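# Line up three lettered blocks alphabetically on the mat

## Task

Of the four blocks, three have a letter on their top face. Place each of those three entirely on the mat, adjacent to one another in one straight line, ordered A-to-Z from left to right as viewed from the midpoint between the two arm bases. Each must have its letter facing up and upright, not rotated or mirrored. The fourth block must end up somewhere off the mat. Nothing may count as placed if it stays there only because the robot holds it. Finish by releasing everything and moving the grippers away.

## Robot and tools

Robot: two arms, left_arm and right_arm. These are only names. In the shared scene frame the origin sits on the table surface between the arms, +x points out across the table, +z points up, and left_arm is mounted on the +y side. The viewpoint for judging left and right in the row is the midpoint between the two bases, looking out along +x, so viewer-left is +y and viewer-right is -y. Positions are in metres.

Tool execute_actions takes {"actions": [...]} holding zero or one item, plus an optional "pictures" boolean (images come by default). An empty list only reports the current state. A wait item is {"steps": N} with N from 1 to 300; it sends nothing new and returns once N control steps (1/30 s each) have passed since the previous result, counting your own reply time. A motion item is {"rows": [...], "steps": N} with N at most 15 (default 15) and 1 to 15 rows. Each row drives one step; if rows run out, the final row repeats. A refused call moves nothing.

Every row is one flat list of 14 numbers covering both arms, even when only one moves: left_arm waist, shoulder, elbow, forearm roll, wrist pitch, wrist roll, opening, then the same seven for right_arm. The six joint values are absolute target angles in radians, in the same form as the Joint positions line, not offsets. Stated ranges per arm: waist -6.283 to 6.283, shoulder -2.059 to 2.094, elbow -3.927 to 0.192, forearm roll -6.283 to 6.283, wrist pitch -1.693 to 3.142, wrist roll -6.283 to 6.283. A target more than 0.010 rad outside a range, and further out than the current angle, gets the call refused. True limits may differ by up to 0.010 rad; targets beyond them are clipped, and the result may say "joint sent to its limit" (possibly about an earlier, still running action). Absence of that line does not prove there is room left. Opening is a scale from -1 (closed) to +1 (fully open, pads 0.084 m apart); it is a command, not a distance.

Motion limits: joint targets advance at most 3.14 rad/s, with 0.16 s to accelerate, and all joints of an arm are slowed together so they arrive at once. Per step a target is held within 0.623 rad of the measured angle, and if the targets would place the gripper over 70 mm from where it is, the whole arm's targets are pulled back. So big moves need several calls or a wait. Arms keep heading to the last row sent during thinking and waits, until they have nearly stopped or a step is HELD.

Result lines: left_arm: ... | right_arm: ... gives each gripper's end_effector_position (m), end_effector_quat_wxyz and linear/angular velocities in the scene frame. The printed position is approximate, worse at long reach. It marks the point between closed finger pads, about 2 cm behind the tips; fingers point along the gripper's +z and close along its y, and tips move about 10 mm further out as they close. Joint positions and Joint velocities list each arm's six joints (rad, rad/s) and then pad gap (m, m/s). grip_measured is the measured opening on the command scale. "joint command not followed" means a clearance check altered or blocked joint targets on some steps; the rest of the row still ran. HELD marks steps where your row was partly or wholly not sent.

Gripping: to hold something keep commanding an opening clearly under grip_measured; a bigger gap squeezes harder, up to about 24 N per pad for objects up to about 6 cm wide. Sending the read grip_measured back still holds lightly. Close gently; a fast close can push hard enough to force the fingers apart. Occasional tugs on held parts or nudges to loose blocks may happen, so check afterwards.

Tool zoom_image: {"camera": name, "region": [x0, y0, x1, y1]} in pixels of that camera's latest image, origin at top-left, at most 504 by 504, returns a closer view. Cameras, all 672x504: cam_head_left, cam_head_right (fixed overhead views), cam_left_wrist, cam_right_wrist (move with the hands). Calibration is given in OpenCV form (K, distortion D, T_world_to_cam); fixed cameras may be off by a couple of degrees and under a centimetre, wrist cameras depend on joint readings. Use zooms to read letters and their orientation.

Tool finished_scene: {"scene": n} with the current scene's number; irreversible, reports success and starts any next task. Replying without a tool call ends everything.

Avoid: dropping blocks or pushing any object off the table (fails the task); letting the arms collide or press each other; hard pushes or slams. Contact torque reaching a joint's load limit (waist 46, shoulder 46, elbow 27.6, forearm roll 27.6, wrist pitch 18.4, wrist roll 18.4 N m, held weight included) stops that arm, backs the joint off and freezes it for 10 s. Holding loads heats motors: MOTOR HOT warns from 65 °C, and at 80 °C an OVER-TEMPERATURE FAULT brakes the arm until it cools. Don't hold blocks longer than needed. Smooth, short motions are preferred. Before finishing, open the grippers and lift clear so the blocks rest on their own.

Each tool is called after "Emit:" as a command line: name --argument value for each argument, lists and objects as JSON in quotes; but a table of rows of numbers goes row by row, as --pt "numbers of a row", without its own name.

## Session

Emit:
execute_actions --actions '[]'

Emit:
zoom_image --camera "cam_head_left" --region '[220, 160, 520, 340]'

Scene clock: 0.00 s of 7600.00 s.
left_arm: end_effector_position=(+0.2336, +0.3967, +0.2357) grip_measured=+1.00 end_effector_quat_wxyz=(+0.023, +0.268, +0.939, -0.215) end_effector_velocity=(-0.000, +0.000, -0.000) end_effector_angular_velocity=(+0.000, -0.000, +0.001) | right_arm: end_effector_position=(+0.5269, -0.2774, +0.2852) grip_measured=+1.00 end_effector_quat_wxyz=(-0.005, +0.606, +0.795, +0.012) end_effector_velocity=(+0.000, -0.000, -0.000) end_effector_angular_velocity=(-0.000, +0.001, -0.000)
Joint positions: left_arm=[ 0.396 -0.779 -0.502 -0.355  1.543 -2.091  0.084] | right_arm=[ 0.409  0.175 -1.517  0.024  1.329 -1.597  0.084]
Joint velocities: left_arm=[ 0. -0.  0.  0. -0. -0.  0.] | right_arm=[-0.     0.001 -0.     0.    -0.    -0.    -0.   ]
camera_calibration (this result's frames):
cam_left_wrist: T_world_to_cam=[[0.521359, 0.746897, -0.412711, -0.286467], [0.849115, -0.502123, 0.163939, 0.032085], [-0.0847858, -0.43591, -0.895988, 0.535305], [0, 0, 0, 1]] pos_world=[0.167494, 0.463417, 0.356138]
cam_right_wrist: T_world_to_cam=[[0.959766, 0.280593, 0.0107919, -0.397612], [0.280777, -0.959474, -0.0239398, -0.336693], [0.0036372, 0.0260067, -0.999655, 0.425139], [0, 0, 0, 1]] pos_world=[0.474604, -0.222537, 0.421223]

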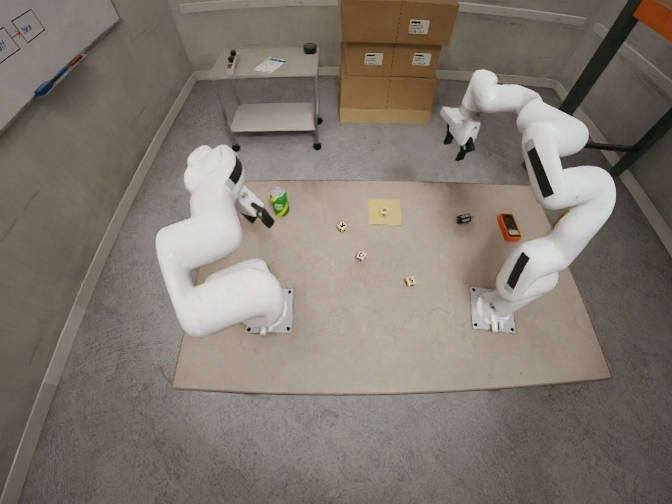

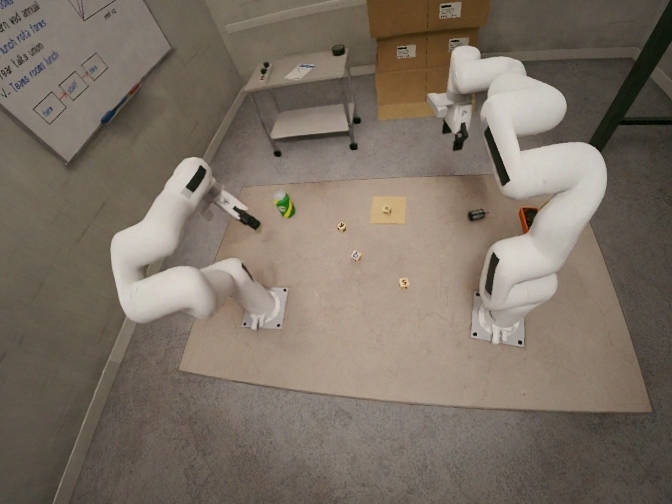

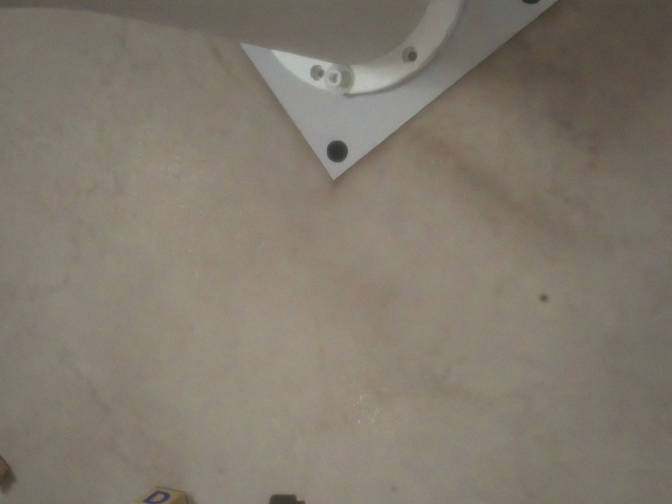

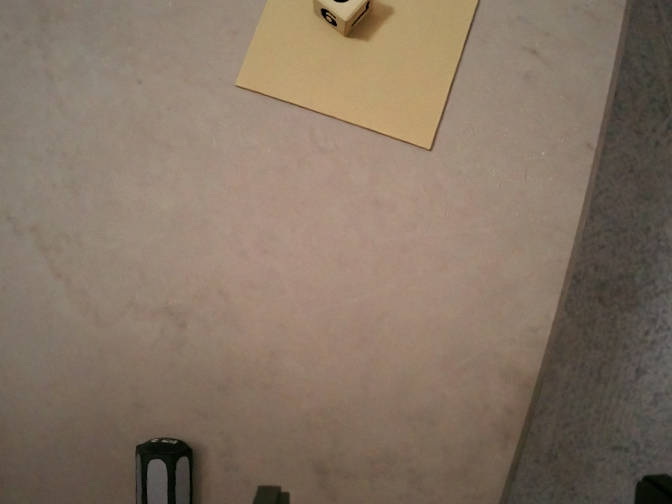

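Region (220, 160, 520, 340) of cam_head_left's 672x504 image, scaled by 1.680, with more detail than that image has; it fills the top 302 rows of this view, and the rest is white.

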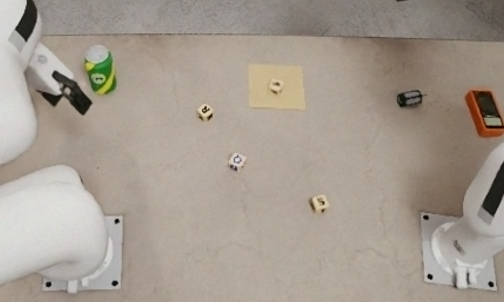

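Emit:
execute_actions --actions '[{"rows":[[1.2,-0.779,-0.502,-0.355,1.543,-2.091,1,1.236,0,-1.692,0,1.692,1.076,1]]}]' --pictures false

Emit:
execute_actions --actions '[{"steps":45}]'

Scene clock: 7.07 s of 7600.00 s.
left_arm: end_effector_position=(+0.1817, +0.5320, +0.2358) grip_measured=+1.00 end_effector_quat_wxyz=(+0.093, -0.057, +0.975, -0.195) end_effector_velocity=(-0.207, +0.244, -0.000) end_effector_angular_velocity=(+0.002, +0.002, +1.457) | right_arm: end_effector_position=(+0.4332, -0.1333, +0.3465) grip_measured=+1.00 end_effector_quat_wxyz=(-0.005, +0.606, +0.795, +0.006) end_effector_velocity=(-0.263, +0.286, +0.114) end_effector_angular_velocity=(-0.025, +0.014, -0.098)
Joint positions: left_arm=[ 1.069 -0.779 -0.502 -0.355  1.543 -2.091  0.084] | right_arm=[ 0.742  0.097 -1.595  0.014  1.49  -1.259  0.084]
Joint velocities: left_arm=[ 1.457  0.001 -0.001  0.003 -0.002  0.     0.   ] | right_arm=[ 0.766 -0.149 -0.148 -0.021  0.311  0.87  -0.   ]
Steps of this call (steps 1 to 90: nothing new was sent; then 3.57 s passed at rest; steps 91 to 105: all 15 steps of this action). Readings (joint positions):
91: left_arm=[0.396 -0.779 -0.502 -0.355 1.543 -2.091] | right_arm=[0.410 0.175 -1.517 0.024 1.329 -1.596]
92: left_arm=[0.401 -0.779 -0.502 -0.355 1.544 -2.091] | right_arm=[0.413 0.174 -1.518 0.024 1.333 -1.590]
94: left_arm=[0.453 -0.779 -0.502 -0.355 1.544 -2.091] | right_arm=[0.453 0.165 -1.528 0.021 1.359 -1.546]
98: left_arm=[0.686 -0.779 -0.502 -0.355 1.543 -2.091] | right_arm=[0.561 0.134 -1.559 0.019 1.413 -1.444]
105: the state above

Scene clock: 8.57 s of 7600.00 s.
left_arm: end_effector_position=(+0.1618, +0.5525, +0.2357) grip_measured=+1.00 end_effector_quat_wxyz=(+0.106, -0.121, +0.969, -0.189) end_effector_velocity=(+0.000, +0.000, +0.000) end_effector_angular_velocity=(+0.001, -0.000, -0.000) | right_arm: end_effector_position=(+0.2308, -0.0090, +0.4183) grip_measured=+1.00 end_effector_quat_wxyz=(+0.000, +1.000, -0.000, -0.000) end_effector_velocity=(-0.000, -0.000, -0.000) end_effector_angular_velocity=(-0.002, +0.001, -0.003)
Joint positions: left_arm=[ 1.2   -0.779 -0.502 -0.355  1.543 -2.091  0.084] | right_arm=[ 1.236  0.    -1.692 -0.     1.692  1.075  0.084]
Joint velocities: left_arm=[-0.001 -0.001 -0.    -0.    -0.    -0.    -0.   ] | right_arm=[ 0.001  0.     0.001 -0.     0.001  0.004  0.   ]
Steps of this call (steps 1 to 45: the robot went on to your last target). Readings (joint positions):
1: left_arm=[1.114 -0.779 -0.502 -0.355 1.543 -2.091] | right_arm=[0.767 0.092 -1.600 0.013 1.500 -1.229]
2: left_arm=[1.148 -0.779 -0.502 -0.355 1.543 -2.091] | right_arm=[0.793 0.087 -1.605 0.012 1.511 -1.198]
4: left_arm=[1.182 -0.779 -0.502 -0.355 1.543 -2.091] | right_arm=[0.843 0.077 -1.615 0.011 1.531 -1.131]
8: left_arm=[1.196 -0.779 -0.502 -0.355 1.543 -2.091] | right_arm=[0.943 0.058 -1.634 0.008 1.572 -0.973]
45: the state above
camera_calibration (this result's frames):
cam_left_wrist: T_world_to_cam=[[-0.176029, 0.893846, -0.412374, -0.333802], [0.950716, 0.262997, 0.164233, -0.268024], [0.255252, -0.363141, -0.896089, 0.501931], [0, 0, 0, 1]] pos_world=[0.0679369, 0.551129, 0.356141]
cam_right_wrist: T_world_to_cam=[[0.0151243, -0.999881, -0.0030112, 0.0220488], [-0.999885, -0.0151216, -0.000929592, 0.301593], [0.000883947, 0.00302491, -0.999995, 0.552938], [0, 0, 0, 1]] pos_world=[0.300736, 0.0249341, 0.553282]

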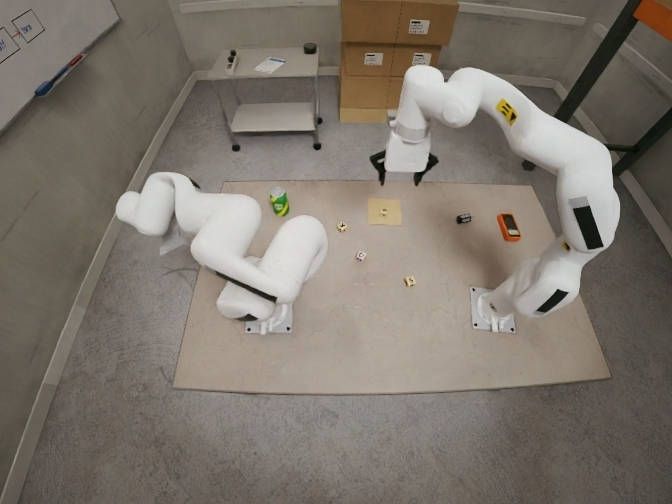

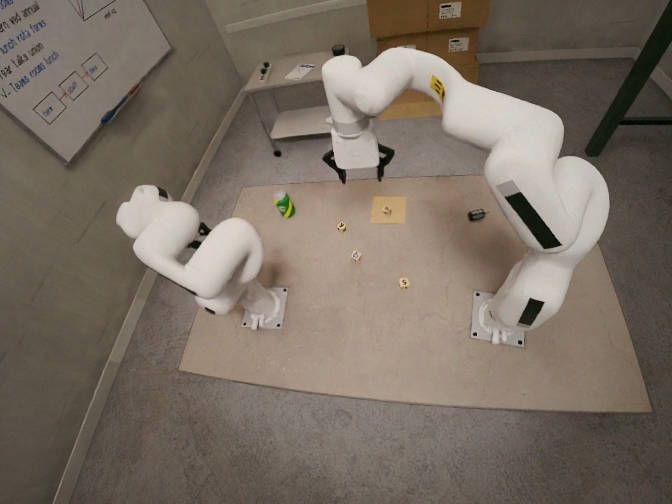

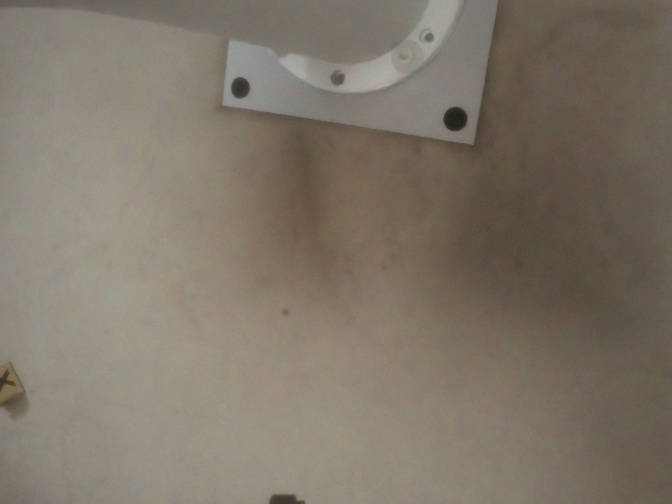

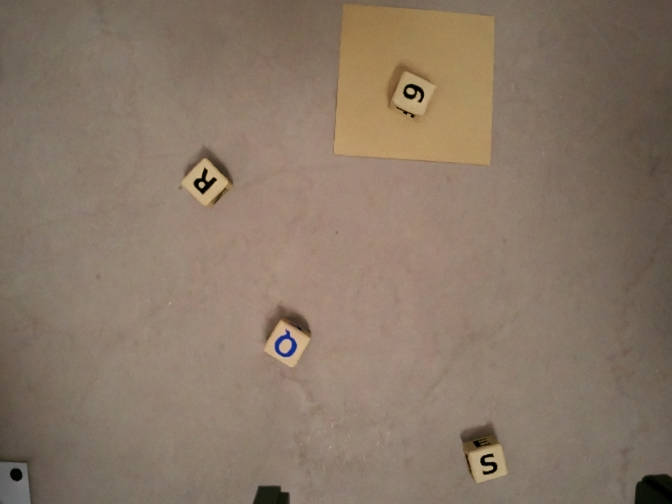

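Emit:
zoom_image --camera "cam_right_wrist" --region '[160, 140, 340, 380]'

Emit:
zoom_image --camera "cam_right_wrist" --region '[440, 420, 530, 500]'

Emit:
zoom_image --camera "cam_right_wrist" --region '[320, 0, 510, 180]'

Region (160, 140, 340, 380) of cam_right_wrist's 672x504 image, scaled by 2.100, with more detail than that image has; it fills the left 378 columns of this view, and the rest is white.

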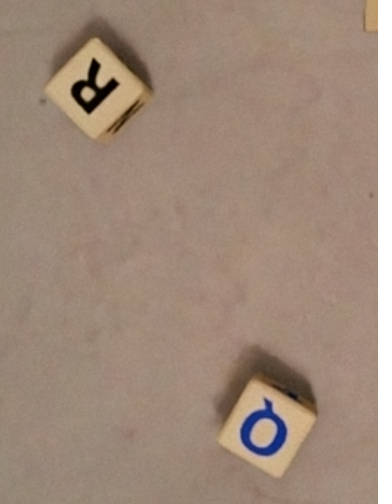

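Region (440, 420, 530, 500) of cam_right_wrist's 672x504 image, scaled by 5.600, with more detail than that image has.

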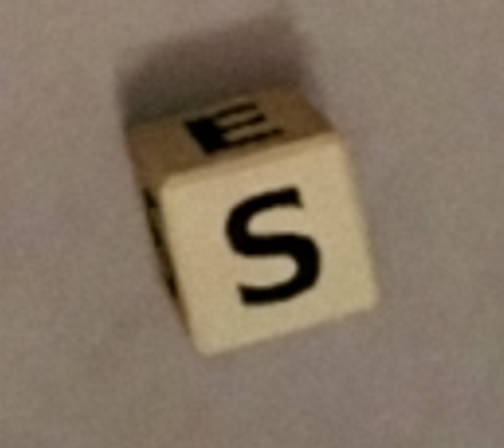

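Region (320, 0, 510, 180) of cam_right_wrist's 672x504 image, scaled by 2.653, with more detail than that image has; it fills the top 477 rows of this view, and the rest is white.

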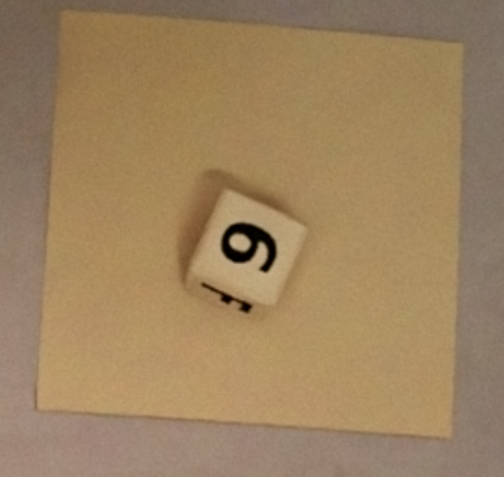

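Emit:
execute_actions --actions '[{"rows":[[0.5,-0.779,-0.502,-0.355,1.543,-2.091,1,0.886,0.476,-1.371,0,0.895,1.156,1]]}]' --pictures false

Emit:
execute_actions --actions '[{"steps":25}]' --pictures false

Emit:
execute_actions --actions '[{"rows":[[0.5,-0.779,-0.502,-0.355,1.543,-2.091,1,0.886,0.593,-1.344,0,0.751,1.156,1]]}]' --pictures false

Emit:
execute_actions --actions '[{"steps":8}]'

Emit:
execute_actions --actions '[{"rows":[[0.5,-0.779,-0.502,-0.355,1.543,-2.091,1,0.886,0.593,-1.344,0,0.751,1.156,-0.8]]}]' --pictures false

Emit:
execute_actions --actions '[{"rows":[[0.5,-0.779,-0.502,-0.355,1.543,-2.091,1,0.886,0.55,-1.354,0,0.804,1.156,-0.8]],"steps":10}]' --pictures false

Emit:
execute_actions --actions '[{"rows":[[0.5,-0.779,-0.502,-0.355,1.543,-2.091,1,0.58,0.55,-1.354,0,0.804,1.156,-0.8]]}]' --pictures false

Emit:
execute_actions --actions '[{"rows":[[0.5,-0.779,-0.502,-0.355,1.543,-2.091,1,0.58,0.593,-1.344,0,0.751,1.156,-0.8]]}]' --pictures false

Emit:
execute_actions --actions '[{"rows":[[0.5,-0.779,-0.502,-0.355,1.543,-2.091,1,0.58,0.593,-1.344,0,0.751,1.156,1]]}]' --pictures false

Emit:
execute_actions --actions '[{"rows":[[0.5,-0.779,-0.502,-0.355,1.543,-2.091,1,0.58,0.476,-1.371,0,0.895,1.156,1]]}]' --pictures false

Emit:
execute_actions --actions '[{"rows":[[0.5,-0.779,-0.502,-0.355,1.543,-2.091,1,1.173,0.783,-1.873,0,1.09,0.253,1]]}]' --pictures false

Emit:
execute_actions --actions '[{"steps":30}]'

Emit:
execute_actions --actions '[{"rows":[[0.5,-0.779,-0.502,-0.355,1.543,-2.091,1,1.173,0.877,-1.838,0,0.961,0.253,1]]}]' --pictures false

Emit:
execute_actions --actions '[{"steps":10}]'

Scene clock: 60.97 s of 7600.00 s.
left_arm: end_effector_position=(+0.2298, +0.4314, +0.2357) grip_measured=+1.00 end_effector_quat_wxyz=(+0.041, +0.192, +0.957, -0.213) end_effector_velocity=(+0.035, -0.193, -0.001) end_effector_angular_velocity=(-0.006, +0.005, -0.892) | right_arm: end_effector_position=(+0.3379, +0.0097, +0.2718) grip_measured=+1.00 end_effector_quat_wxyz=(+0.011, +0.995, -0.099, -0.007) end_effector_velocity=(+0.234, -0.010, -0.339) end_effector_angular_velocity=(+0.035, -0.029, -0.441)
Joint positions: left_arm=[ 0.556 -0.779 -0.502 -0.355  1.543 -2.091  0.084] | right_arm=[ 1.076  0.219 -1.545 -0.     1.352  1.113  0.084]
Joint velocities: left_arm=[-0.891  0.     0.004 -0.001  0.004  0.    -0.   ] | right_arm=[-0.36   0.488  0.328  0.    -0.861  0.082  0.   ]
Steps of this call (steps 1 to 15: the robot went on to your last target; steps 16 to 90: nothing new was sent; then 48.90 s passed at rest; steps 91 to 105: all 15 steps of this action). Readings (joint positions):
91: left_arm=[1.200 -0.779 -0.502 -0.355 1.543 -2.091] | right_arm=[1.236 0.000 -1.692 0.000 1.692 1.076]
92: left_arm=[1.195 -0.779 -0.502 -0.355 1.543 -2.091] | right_arm=[1.234 0.002 -1.690 0.000 1.686 1.077]
94: left_arm=[1.143 -0.779 -0.502 -0.355 1.542 -2.091] | right_arm=[1.212 0.028 -1.675 0.000 1.643 1.082]
98: left_arm=[0.910 -0.779 -0.502 -0.355 1.543 -2.091] | right_arm=[1.160 0.106 -1.620 0.000 1.547 1.094]
105: the state above

Scene clock: 61.80 s of 7600.00 s.
left_arm: end_effector_position=(+0.2318, +0.4195, +0.2357) grip_measured=+1.00 end_effector_quat_wxyz=(+0.035, +0.219, +0.951, -0.214) end_effector_velocity=(+0.000, -0.000, +0.000) end_effector_angular_velocity=(-0.000, +0.000, -0.001) | right_arm: end_effector_position=(+0.4386, -0.0350, +0.0918) grip_measured=+1.00 end_effector_quat_wxyz=(-0.001, +0.977, -0.213, +0.001) end_effector_velocity=(-0.005, -0.008, -0.015) end_effector_angular_velocity=(-0.020, +0.023, -0.005)
Joint positions: left_arm=[ 0.5   -0.779 -0.502 -0.355  1.543 -2.091  0.084] | right_arm=[ 0.887  0.474 -1.372  0.     0.895  1.156  0.084]
Joint velocities: left_arm=[-0.001  0.001 -0.001 -0.     0.     0.     0.   ] | right_arm=[-0.005  0.016  0.015  0.    -0.001  0.    -0.   ]
Steps of this call (steps 1 to 25: the robot went on to your last target). Readings (joint positions):
1: left_arm=[0.532 -0.779 -0.502 -0.355 1.544 -2.091] | right_arm=[1.064 0.235 -1.534 -0.000 1.323 1.115]
2: left_arm=[0.518 -0.779 -0.502 -0.355 1.543 -2.091] | right_arm=[1.052 0.251 -1.523 -0.000 1.294 1.118]
4: left_arm=[0.507 -0.779 -0.502 -0.355 1.543 -2.091] | right_arm=[1.028 0.284 -1.501 -0.000 1.236 1.124]
8: left_arm=[0.503 -0.779 -0.502 -0.355 1.543 -2.091] | right_arm=[0.979 0.350 -1.456 -0.000 1.120 1.135]
25: the state above

Scene clock: 62.30 s of 7600.00 s.
left_arm: end_effector_position=(+0.2318, +0.4195, +0.2357) grip_measured=+1.00 end_effector_quat_wxyz=(+0.035, +0.219, +0.951, -0.214) end_effector_velocity=(+0.000, +0.000, +0.000) end_effector_angular_velocity=(-0.000, +0.000, +0.000) | right_arm: end_effector_position=(+0.4398, -0.0346, +0.0268) grip_measured=+1.00 end_effector_quat_wxyz=(-0.002, +0.977, -0.214, +0.002) end_effector_velocity=(-0.008, -0.008, -0.014) end_effector_angular_velocity=(-0.021, +0.023, -0.001)
Joint positions: left_arm=[ 0.5   -0.779 -0.502 -0.355  1.543 -2.091  0.084] | right_arm=[ 0.886  0.59  -1.347 -0.     0.751  1.156  0.084]
Joint velocities: left_arm=[ 0.  0. -0. -0.  0. -0.  0.] | right_arm=[-0.     0.013  0.019 -0.001 -0.001  0.001 -0.   ]
Steps of this call (steps 1 to 15: all 15 steps of this action). Readings (joint positions):
1: left_arm=[0.500 -0.779 -0.502 -0.355 1.543 -2.091] | right_arm=[0.887 0.475 -1.372 0.000 0.895 1.156]
2: left_arm=[0.500 -0.779 -0.502 -0.355 1.543 -2.091] | right_arm=[0.887 0.478 -1.371 -0.000 0.889 1.156]
4: left_arm=[0.500 -0.779 -0.502 -0.355 1.543 -2.091] | right_arm=[0.887 0.510 -1.369 -0.000 0.839 1.156]
8: left_arm=[0.500 -0.779 -0.502 -0.355 1.543 -2.091] | right_arm=[0.886 0.592 -1.338 0.000 0.767 1.156]
15: the state above

Scene clock: 62.57 s of 7600.00 s.
left_arm: end_effector_position=(+0.2318, +0.4195, +0.2357) grip_measured=+1.00 end_effector_quat_wxyz=(+0.035, +0.219, +0.951, -0.214) end_effector_velocity=(-0.000, -0.000, -0.000) end_effector_angular_velocity=(-0.001, +0.001, -0.000) | right_arm: end_effector_position=(+0.4384, -0.0358, +0.0243) grip_measured=+1.00 end_effector_quat_wxyz=(-0.000, +0.977, -0.214, +0.000) end_effector_velocity=(+0.000, +0.000, -0.000) end_effector_angular_velocity=(+0.001, -0.001, +0.000)
Joint positions: left_arm=[ 0.5   -0.779 -0.502 -0.355  1.543 -2.091  0.084] | right_arm=[ 0.886  0.593 -1.344 -0.     0.751  1.156  0.084]
Joint velocities: left_arm=[-0.     0.001 -0.     0.     0.    -0.     0.   ] | right_arm=[ 0.     0.001  0.     0.001 -0.002 -0.     0.   ]
Steps of this call (steps 1 to 8: the robot went on to your last target). Readings (joint positions):
1: left_arm=[0.500 -0.779 -0.502 -0.355 1.543 -2.091] | right_arm=[0.886 0.591 -1.346 -0.000 0.751 1.156]
2: left_arm=[0.500 -0.779 -0.502 -0.355 1.543 -2.091] | right_arm=[0.886 0.591 -1.345 -0.000 0.751 1.156]
4: left_arm=[0.500 -0.779 -0.502 -0.355 1.543 -2.091] | right_arm=[0.886 0.592 -1.344 -0.000 0.751 1.156]
8: the state above
camera_calibration (this result's frames):
cam_left_wrist: T_world_to_cam=[[0.441196, 0.797053, -0.412374, -0.305102], [0.896575, -0.411315, 0.164233, -0.00417704], [-0.0387136, -0.442183, -0.896089, 0.53708], [0, 0, 0, 1]] pos_world=[0.159147, 0.478952, 0.356141]
cam_right_wrist: T_world_to_cam=[[-0.403498, -0.914974, -0.003416, 0.177508], [-0.914978, 0.403503, -0.00111772, 0.486182], [0.00240105, 0.00267457, -0.999994, 0.158105], [0, 0, 0, 1]] pos_world=[0.51609, -0.0341837, 0.159254]

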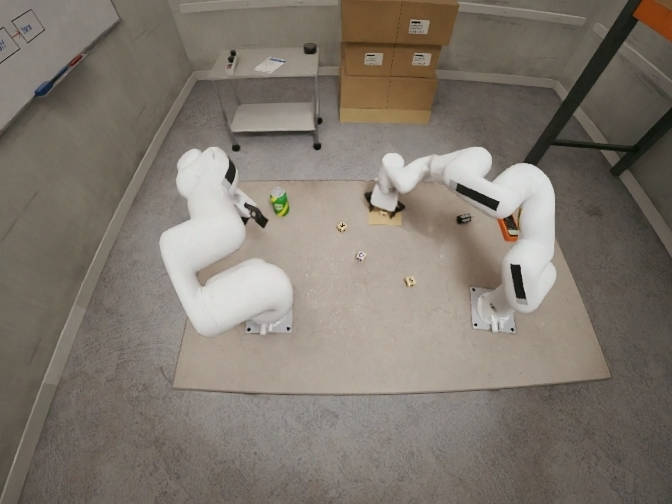

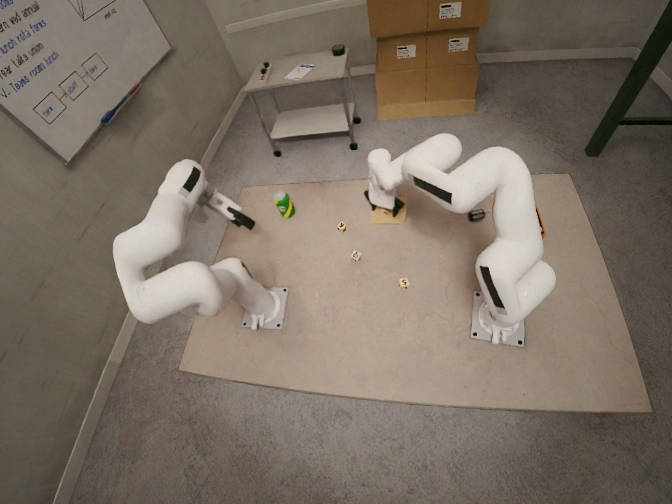

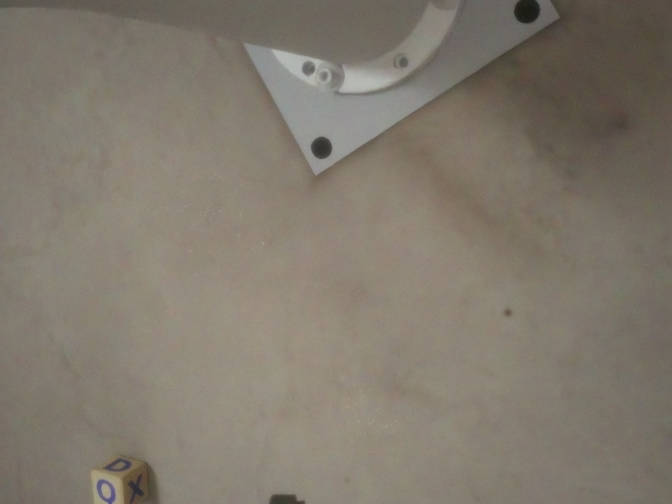

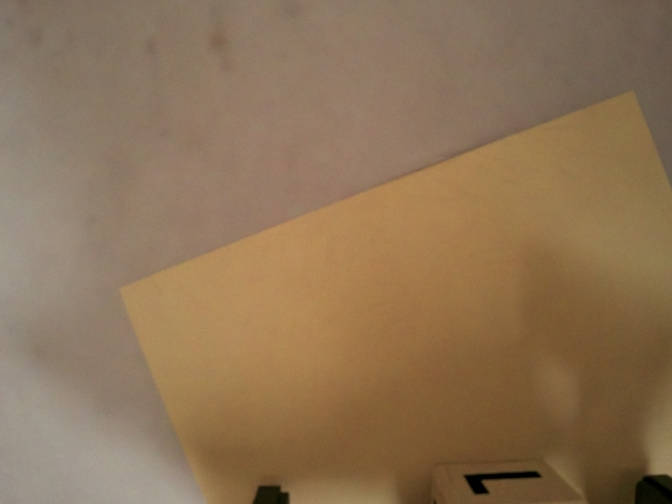

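Scene clock: 63.07 s of 7600.00 s.
left_arm: end_effector_position=(+0.2318, +0.4195, +0.2357) grip_measured=+1.00 end_effector_quat_wxyz=(+0.035, +0.219, +0.951, -0.214) end_effector_velocity=(-0.000, -0.000, +0.000) end_effector_angular_velocity=(-0.000, +0.000, -0.001) | right_arm: end_effector_position=(+0.4393, -0.0350, +0.0257) grip_measured=-0.33 end_effector_quat_wxyz=(-0.002, +0.977, -0.214, +0.001) end_effector_velocity=(-0.001, -0.001, -0.001) end_effector_angular_velocity=(-0.002, +0.002, +0.000)
Joint positions: left_arm=[ 0.5   -0.779 -0.502 -0.355  1.543 -2.091  0.084] | right_arm=[ 0.886  0.591 -1.346 -0.     0.751  1.156  0.03 ]
Joint velocities: left_arm=[-0.     0.    -0.001  0.     0.001  0.    -0.   ] | right_arm=[-0.     0.     0.001 -0.     0.001 -0.     0.   ]
Steps of this call (steps 1 to 15: all 15 steps of this action). Readings (joint positions):
1: left_arm=[0.500 -0.779 -0.502 -0.355 1.543 -2.091] | right_arm=[0.886 0.593 -1.344 -0.000 0.751 1.156]
2: left_arm=[0.500 -0.779 -0.502 -0.355 1.543 -2.091] | right_arm=[0.886 0.593 -1.344 -0.000 0.751 1.156]
4: left_arm=[0.500 -0.779 -0.502 -0.355 1.543 -2.091] | right_arm=[0.886 0.593 -1.344 -0.000 0.751 1.156]
8: left_arm=[0.500 -0.779 -0.502 -0.355 1.543 -2.091] | right_arm=[0.886 0.591 -1.346 0.000 0.750 1.156]
15: the state above

Scene clock: 63.40 s of 7600.00 s.
left_arm: end_effector_position=(+0.2318, +0.4195, +0.2357) grip_measured=+1.00 end_effector_quat_wxyz=(+0.035, +0.219, +0.951, -0.214) end_effector_velocity=(+0.000, +0.000, -0.000) end_effector_angular_velocity=(-0.000, +0.000, -0.001) | right_arm: end_effector_position=(+0.4392, -0.0351, +0.0480) grip_measured=-0.33 end_effector_quat_wxyz=(-0.000, +0.977, -0.214, +0.000) end_effector_velocity=(-0.012, -0.011, -0.013) end_effector_angular_velocity=(-0.034, +0.038, +0.000)
Joint positions: left_arm=[ 0.5   -0.779 -0.502 -0.355  1.543 -2.091  0.084] | right_arm=[ 0.886  0.551 -1.354 -0.     0.803  1.156  0.03 ]
Joint velocities: left_arm=[-0.     0.001 -0.001  0.    -0.     0.    -0.   ] | right_arm=[-0.001  0.007  0.019 -0.     0.025 -0.001  0.   ]
Steps of this call (steps 1 to 10: all 10 steps of this action). Readings (joint positions):
1: left_arm=[0.500 -0.779 -0.502 -0.355 1.543 -2.091] | right_arm=[0.886 0.591 -1.346 -0.000 0.751 1.156]
2: left_arm=[0.500 -0.779 -0.502 -0.355 1.543 -2.091] | right_arm=[0.886 0.589 -1.346 -0.000 0.757 1.156]
4: left_arm=[0.500 -0.779 -0.502 -0.355 1.543 -2.091] | right_arm=[0.886 0.574 -1.344 0.000 0.781 1.156]
8: left_arm=[0.500 -0.779 -0.502 -0.355 1.543 -2.091] | right_arm=[0.886 0.552 -1.354 -0.000 0.800 1.156]
10: the state above

Scene clock: 63.90 s of 7600.00 s.
left_arm: end_effector_position=(+0.2318, +0.4195, +0.2357) grip_measured=+1.00 end_effector_quat_wxyz=(+0.035, +0.219, +0.951, -0.214) end_effector_velocity=(-0.000, +0.000, +0.000) end_effector_angular_velocity=(+0.001, -0.001, +0.000) | right_arm: end_effector_position=(+0.5308, -0.1764, +0.0481) grip_measured=-0.33 end_effector_quat_wxyz=(+0.000, +0.935, -0.356, -0.000) end_effector_velocity=(+0.048, -0.107, +0.001) end_effector_angular_velocity=(-0.000, +0.000, -0.208)
Joint positions: left_arm=[ 0.5   -0.779 -0.502 -0.355  1.543 -2.091  0.084] | right_arm=[ 0.59   0.55  -1.354 -0.     0.804  1.156  0.03 ]
Joint velocities: left_arm=[ 0.    -0.002  0.001  0.     0.    -0.    -0.   ] | right_arm=[-0.206 -0.004  0.003 -0.     0.001  0.001 -0.   ]
Steps of this call (steps 1 to 15: all 15 steps of this action). Readings (joint positions):
1: left_arm=[0.500 -0.779 -0.502 -0.355 1.543 -2.091] | right_arm=[0.886 0.551 -1.353 -0.000 0.803 1.156]
2: left_arm=[0.500 -0.779 -0.502 -0.355 1.543 -2.091] | right_arm=[0.882 0.551 -1.353 0.000 0.804 1.156]
4: left_arm=[0.500 -0.779 -0.502 -0.355 1.543 -2.091] | right_arm=[0.844 0.552 -1.353 0.000 0.804 1.156]
8: left_arm=[0.500 -0.779 -0.502 -0.355 1.543 -2.091] | right_arm=[0.734 0.551 -1.353 -0.000 0.804 1.156]
15: the state above

Scene clock: 64.40 s of 7600.00 s.
left_arm: end_effector_position=(+0.2318, +0.4195, +0.2357) grip_measured=+1.00 end_effector_quat_wxyz=(+0.035, +0.219, +0.951, -0.214) end_effector_velocity=(-0.000, +0.000, +0.000) end_effector_angular_velocity=(+0.000, -0.000, +0.000) | right_arm: end_effector_position=(+0.5324, -0.1816, +0.0244) grip_measured=-0.33 end_effector_quat_wxyz=(-0.000, +0.933, -0.360, +0.000) end_effector_velocity=(-0.003, -0.003, -0.005) end_effector_angular_velocity=(-0.003, +0.009, -0.004)
Joint positions: left_arm=[ 0.5   -0.779 -0.502 -0.355  1.543 -2.091  0.084] | right_arm=[ 0.581  0.593 -1.344 -0.     0.751  1.156  0.03 ]
Joint velocities: left_arm=[ 0.    -0.001 -0.     0.     0.     0.    -0.   ] | right_arm=[-0.003  0.005  0.007  0.001 -0.002 -0.    -0.   ]
Steps of this call (steps 1 to 15: all 15 steps of this action). Readings (joint positions):
1: left_arm=[0.500 -0.779 -0.502 -0.355 1.543 -2.091] | right_arm=[0.585 0.550 -1.354 -0.000 0.804 1.156]
2: left_arm=[0.500 -0.779 -0.502 -0.355 1.543 -2.091] | right_arm=[0.583 0.553 -1.354 -0.000 0.798 1.156]
4: left_arm=[0.500 -0.779 -0.502 -0.355 1.543 -2.091] | right_arm=[0.583 0.570 -1.351 -0.000 0.775 1.156]
8: left_arm=[0.500 -0.779 -0.502 -0.355 1.543 -2.091] | right_arm=[0.582 0.593 -1.341 0.000 0.756 1.156]
15: the state above

Scene clock: 64.90 s of 7600.00 s.
left_arm: end_effector_position=(+0.2318, +0.4195, +0.2357) grip_measured=+1.00 end_effector_quat_wxyz=(+0.035, +0.219, +0.951, -0.214) end_effector_velocity=(-0.000, -0.000, -0.000) end_effector_angular_velocity=(+0.000, -0.000, +0.000) | right_arm: end_effector_position=(+0.5323, -0.1819, +0.0241) grip_measured=+1.00 end_effector_quat_wxyz=(+0.000, +0.933, -0.360, -0.000) end_effector_velocity=(+0.000, +0.000, -0.001) end_effector_angular_velocity=(+0.000, +0.000, -0.000)
Joint positions: left_arm=[ 0.5   -0.779 -0.502 -0.355  1.543 -2.091  0.084] | right_arm=[ 0.58   0.593 -1.344 -0.     0.751  1.156  0.084]
Joint velocities: left_arm=[ 0.    -0.001  0.001 -0.    -0.    -0.     0.   ] | right_arm=[-0.     0.001 -0.     0.    -0.001  0.     0.   ]
Steps of this call (steps 1 to 15: all 15 steps of this action). Readings (joint positions):
1: left_arm=[0.500 -0.779 -0.502 -0.355 1.543 -2.091] | right_arm=[0.580 0.593 -1.344 -0.000 0.751 1.156]
2: left_arm=[0.500 -0.779 -0.502 -0.355 1.543 -2.091] | right_arm=[0.580 0.593 -1.344 -0.000 0.751 1.156]
4: left_arm=[0.500 -0.779 -0.502 -0.355 1.543 -2.091] | right_arm=[0.580 0.593 -1.344 -0.000 0.751 1.156]
8: left_arm=[0.500 -0.779 -0.502 -0.355 1.543 -2.091] | right_arm=[0.580 0.593 -1.344 -0.000 0.751 1.156]
15: the state above

Scene clock: 65.40 s of 7600.00 s.
left_arm: end_effector_position=(+0.2318, +0.4195, +0.2357) grip_measured=+1.00 end_effector_quat_wxyz=(+0.035, +0.219, +0.951, -0.214) end_effector_velocity=(+0.000, -0.000, +0.000) end_effector_angular_velocity=(+0.001, -0.001, -0.000) | right_arm: end_effector_position=(+0.5307, -0.1826, +0.0873) grip_measured=+1.00 end_effector_quat_wxyz=(+0.002, +0.933, -0.360, -0.002) end_effector_velocity=(+0.010, +0.004, +0.015) end_effector_angular_velocity=(+0.014, -0.030, +0.001)
Joint positions: left_arm=[ 0.5   -0.779 -0.502 -0.355  1.543 -2.091  0.084] | right_arm=[ 0.58   0.479 -1.368  0.     0.895  1.156  0.084]
Joint velocities: left_arm=[-0.001 -0.001  0.     0.    -0.    -0.    -0.   ] | right_arm=[ 0.    -0.013 -0.021  0.001  0.    -0.001  0.   ]
Steps of this call (steps 1 to 15: all 15 steps of this action). Readings (joint positions):
1: left_arm=[0.500 -0.779 -0.502 -0.355 1.543 -2.091] | right_arm=[0.580 0.593 -1.344 0.000 0.751 1.156]
2: left_arm=[0.500 -0.779 -0.502 -0.355 1.543 -2.091] | right_arm=[0.580 0.590 -1.344 0.000 0.758 1.156]
4: left_arm=[0.500 -0.779 -0.502 -0.355 1.543 -2.091] | right_arm=[0.580 0.558 -1.347 0.000 0.807 1.156]
8: left_arm=[0.500 -0.779 -0.502 -0.355 1.543 -2.091] | right_arm=[0.580 0.477 -1.378 -0.000 0.879 1.156]
15: the state above

Scene clock: 65.90 s of 7600.00 s.
left_arm: end_effector_position=(+0.2318, +0.4195, +0.2357) grip_measured=+1.00 end_effector_quat_wxyz=(+0.035, +0.219, +0.951, -0.214) end_effector_velocity=(+0.000, +0.000, +0.001) end_effector_angular_velocity=(+0.002, -0.003, +0.000) | right_arm: end_effector_position=(+0.4778, -0.0128, +0.0905) grip_measured=+1.00 end_effector_quat_wxyz=(+0.001, +0.999, -0.032, -0.001) end_effector_velocity=(-0.181, +0.349, +0.002) end_effector_angular_velocity=(+0.004, -0.001, +1.697)
Joint positions: left_arm=[ 0.5   -0.779 -0.502 -0.355  1.543 -2.091  0.084] | right_arm=[ 0.872  0.628 -1.617  0.     0.991  0.775  0.084]
Joint velocities: left_arm=[-0.    -0.003 -0.    -0.    -0.    -0.    -0.   ] | right_arm=[ 0.621  0.321 -0.53   0.     0.205 -1.076  0.   ]
Steps of this call (steps 1 to 15: all 15 steps of this action). Readings (joint positions):
1: left_arm=[0.500 -0.779 -0.502 -0.355 1.543 -2.091] | right_arm=[0.580 0.479 -1.369 0.000 0.895 1.156]
2: left_arm=[0.500 -0.779 -0.502 -0.355 1.543 -2.091] | right_arm=[0.583 0.481 -1.374 -0.000 0.897 1.150]
4: left_arm=[0.500 -0.779 -0.502 -0.355 1.543 -2.091] | right_arm=[0.620 0.502 -1.410 -0.000 0.911 1.105]
8: left_arm=[0.500 -0.779 -0.502 -0.355 1.543 -2.091] | right_arm=[0.721 0.551 -1.490 0.000 0.941 0.998]
15: the state above

Scene clock: 66.90 s of 7600.00 s.
left_arm: end_effector_position=(+0.2318, +0.4195, +0.2357) grip_measured=+1.00 end_effector_quat_wxyz=(+0.035, +0.219, +0.951, -0.214) end_effector_velocity=(+0.000, +0.000, +0.000) end_effector_angular_velocity=(+0.001, -0.002, -0.000) | right_arm: end_effector_position=(+0.3590, +0.1407, +0.0898) grip_measured=+1.00 end_effector_quat_wxyz=(+0.000, +0.929, +0.370, +0.000) end_effector_velocity=(-0.002, +0.001, -0.000) end_effector_angular_velocity=(-0.000, -0.001, +0.004)
Joint positions: left_arm=[ 0.5   -0.779 -0.502 -0.355  1.543 -2.091  0.084] | right_arm=[ 1.172  0.783 -1.873 -0.     1.09   0.253  0.084]
Joint velocities: left_arm=[ 0.    -0.002 -0.     0.    -0.     0.    -0.   ] | right_arm=[ 0.004  0.001 -0.001 -0.001 -0.     0.     0.   ]
Steps of this call (steps 1 to 30: the robot went on to your last target). Readings (joint positions):
1: left_arm=[0.500 -0.779 -0.502 -0.355 1.543 -2.091] | right_arm=[0.892 0.639 -1.635 0.000 0.997 0.739]
2: left_arm=[0.500 -0.779 -0.502 -0.355 1.543 -2.091] | right_arm=[0.913 0.650 -1.652 0.000 1.004 0.702]
4: left_arm=[0.500 -0.779 -0.502 -0.355 1.543 -2.091] | right_arm=[0.955 0.671 -1.688 0.000 1.018 0.630]
8: left_arm=[0.500 -0.779 -0.502 -0.355 1.543 -2.091] | right_arm=[1.037 0.713 -1.758 0.000 1.045 0.488]
30: the state above
camera_calibration (this result's frames):
cam_left_wrist: T_world_to_cam=[[0.441196, 0.797053, -0.412374, -0.305102], [0.896575, -0.411316, 0.164233, -0.0041769], [-0.0387136, -0.442183, -0.896089, 0.53708], [0, 0, 0, 1]] pos_world=[0.159147, 0.478952, 0.356141]
cam_right_wrist: T_world_to_cam=[[0.698991, -0.715124, -0.00303204, -0.116731], [-0.715129, -0.698992, -0.000950827, 0.425705], [-0.00143941, 0.00283292, -0.999995, 0.224672], [0, 0, 0, 1]] pos_world=[0.386351, 0.213451, 0.224721]

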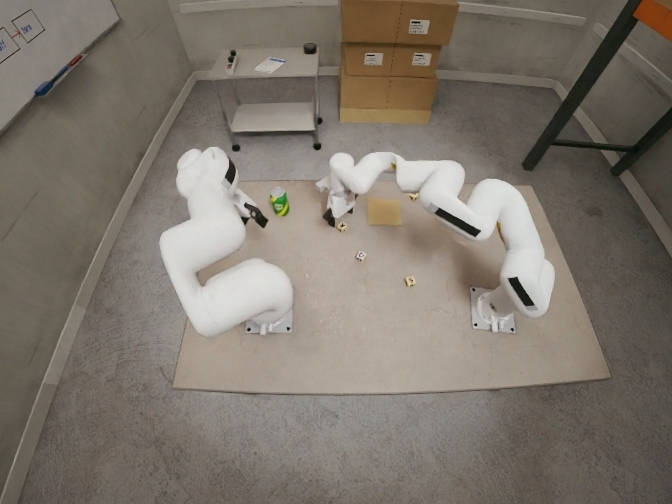

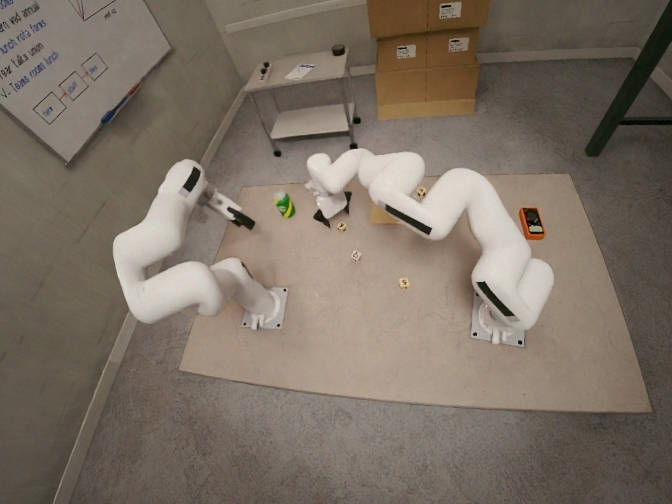

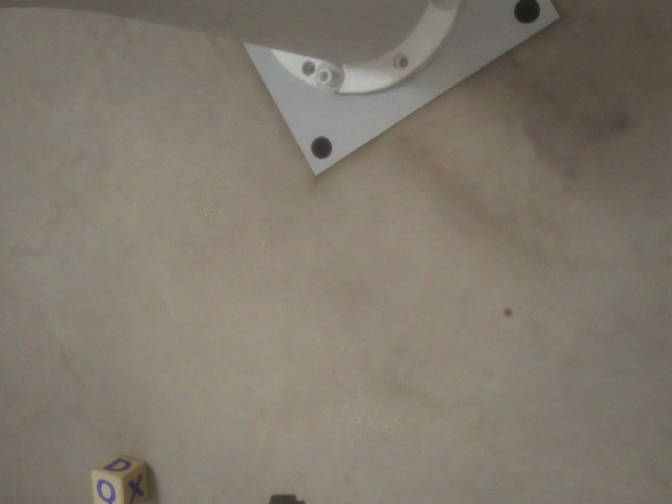

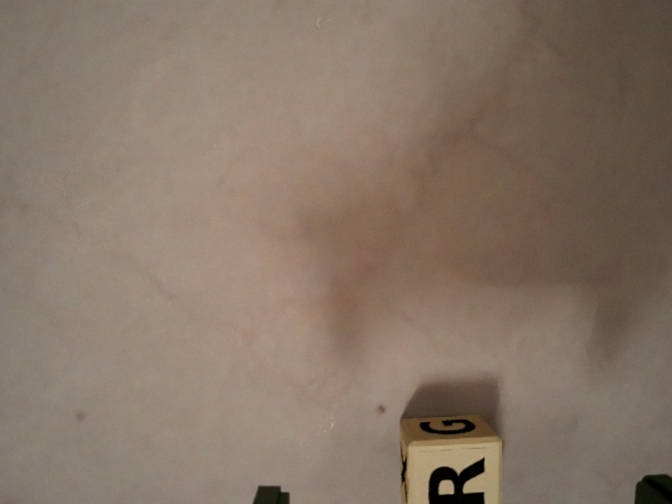

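Scene clock: 67.40 s of 7600.00 s.
left_arm: end_effector_position=(+0.2318, +0.4195, +0.2357) grip_measured=+1.00 end_effector_quat_wxyz=(+0.035, +0.219, +0.951, -0.214) end_effector_velocity=(+0.000, +0.000, +0.000) end_effector_angular_velocity=(+0.001, -0.001, +0.000) | right_arm: end_effector_position=(+0.3599, +0.1429, +0.0277) grip_measured=+1.00 end_effector_quat_wxyz=(-0.002, +0.929, +0.371, +0.003) end_effector_velocity=(-0.004, -0.007, -0.013) end_effector_angular_velocity=(-0.020, +0.013, +0.000)
Joint positions: left_arm=[ 0.5   -0.779 -0.502 -0.355  1.543 -2.091  0.084] | right_arm=[ 1.173  0.873 -1.842 -0.     0.961  0.253  0.084]
Joint velocities: left_arm=[-0.    -0.001  0.     0.    -0.001 -0.    -0.   ] | right_arm=[-0.     0.009  0.017  0.    -0.003 -0.    -0.   ]
Steps of this call (steps 1 to 15: all 15 steps of this action). Readings (joint positions):
1: left_arm=[0.500 -0.779 -0.502 -0.355 1.543 -2.091] | right_arm=[1.173 0.783 -1.873 -0.000 1.090 0.253]
2: left_arm=[0.500 -0.779 -0.502 -0.355 1.543 -2.091] | right_arm=[1.173 0.785 -1.872 -0.000 1.083 0.253]
4: left_arm=[0.500 -0.779 -0.502 -0.355 1.543 -2.091] | right_arm=[1.173 0.811 -1.866 -0.000 1.037 0.253]
8: left_arm=[0.500 -0.779 -0.502 -0.355 1.543 -2.091] | right_arm=[1.173 0.879 -1.831 0.000 0.975 0.253]
15: the state above

Scene clock: 67.73 s of 7600.00 s.
left_arm: end_effector_position=(+0.2318, +0.4195, +0.2357) grip_measured=+1.00 end_effector_quat_wxyz=(+0.035, +0.219, +0.951, -0.214) end_effector_velocity=(+0.000, -0.000, -0.000) end_effector_angular_velocity=(+0.000, -0.000, -0.000) | right_arm: end_effector_position=(+0.3587, +0.1410, +0.0240) grip_measured=+1.00 end_effector_quat_wxyz=(-0.000, +0.929, +0.371, +0.000) end_effector_velocity=(+0.001, +0.001, +0.002) end_effector_angular_velocity=(+0.003, -0.002, +0.000)
Joint positions: left_arm=[ 0.5   -0.779 -0.502 -0.355  1.543 -2.091  0.084] | right_arm=[ 1.173  0.877 -1.838 -0.     0.961  0.253  0.084]
Joint velocities: left_arm=[-0.001 -0.     0.001  0.    -0.001 -0.    -0.   ] | right_arm=[ 0.    -0.001 -0.002 -0.    -0.    -0.     0.   ]
Steps of this call (steps 1 to 10: the robot went on to your last target). Readings (joint positions):
1: left_arm=[0.500 -0.779 -0.502 -0.355 1.543 -2.091] | right_arm=[1.173 0.874 -1.841 -0.000 0.961 0.253]
2: left_arm=[0.500 -0.779 -0.502 -0.355 1.543 -2.091] | right_arm=[1.173 0.875 -1.840 -0.000 0.961 0.253]
4: left_arm=[0.500 -0.779 -0.502 -0.355 1.543 -2.091] | right_arm=[1.173 0.876 -1.838 -0.000 0.961 0.253]
8: left_arm=[0.500 -0.779 -0.502 -0.355 1.543 -2.091] | right_arm=[1.173 0.877 -1.838 -0.000 0.961 0.253]
10: the state above
camera_calibration (this result's frames):
cam_left_wrist: T_world_to_cam=[[0.441196, 0.797053, -0.412374, -0.305102], [0.896575, -0.411316, 0.164233, -0.00417693], [-0.0387138, -0.442183, -0.896089, 0.53708], [0, 0, 0, 1]] pos_world=[0.159147, 0.478952, 0.356141]
cam_right_wrist: T_world_to_cam=[[0.699464, -0.714661, -0.00316299, -0.116759], [-0.714667, -0.699463, -0.00143885, 0.425605], [-0.00118411, 0.00326691, -0.999994, 0.158711], [0, 0, 0, 1]] pos_world=[0.386022, 0.213733, 0.158953]

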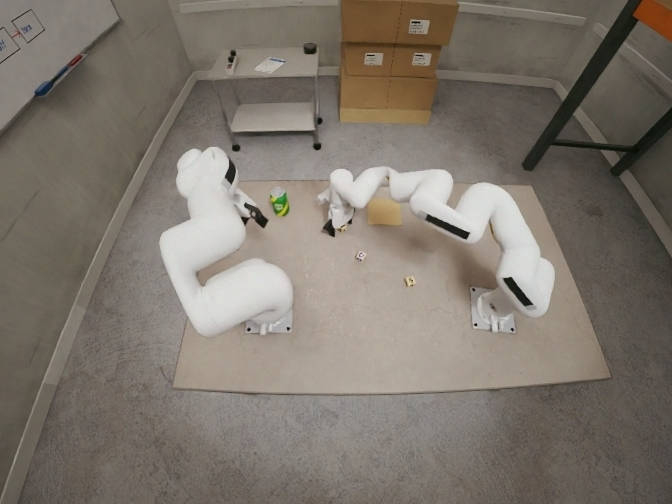

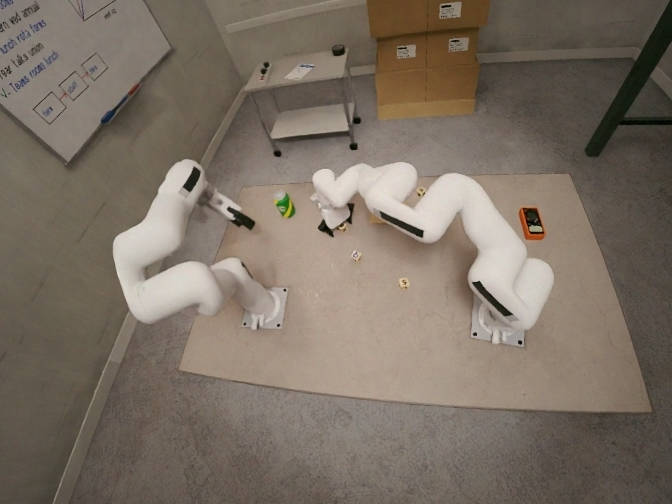

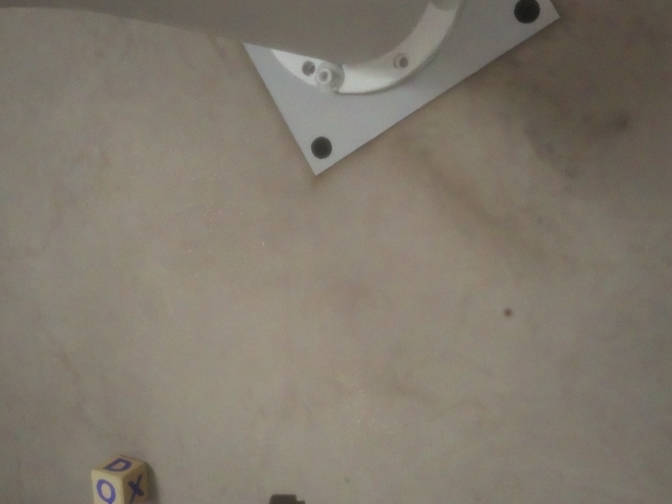

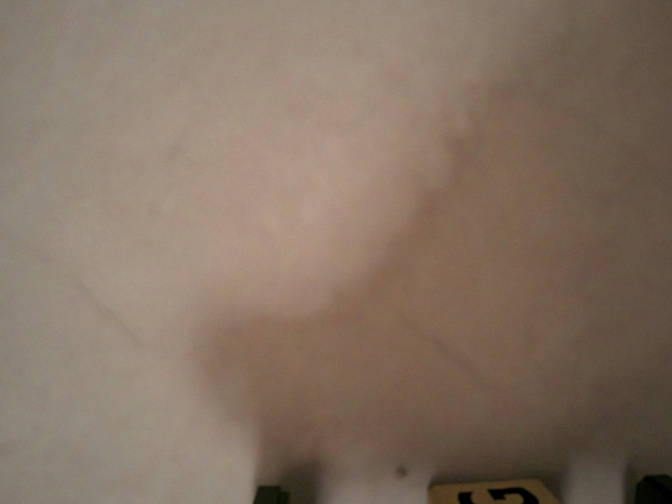

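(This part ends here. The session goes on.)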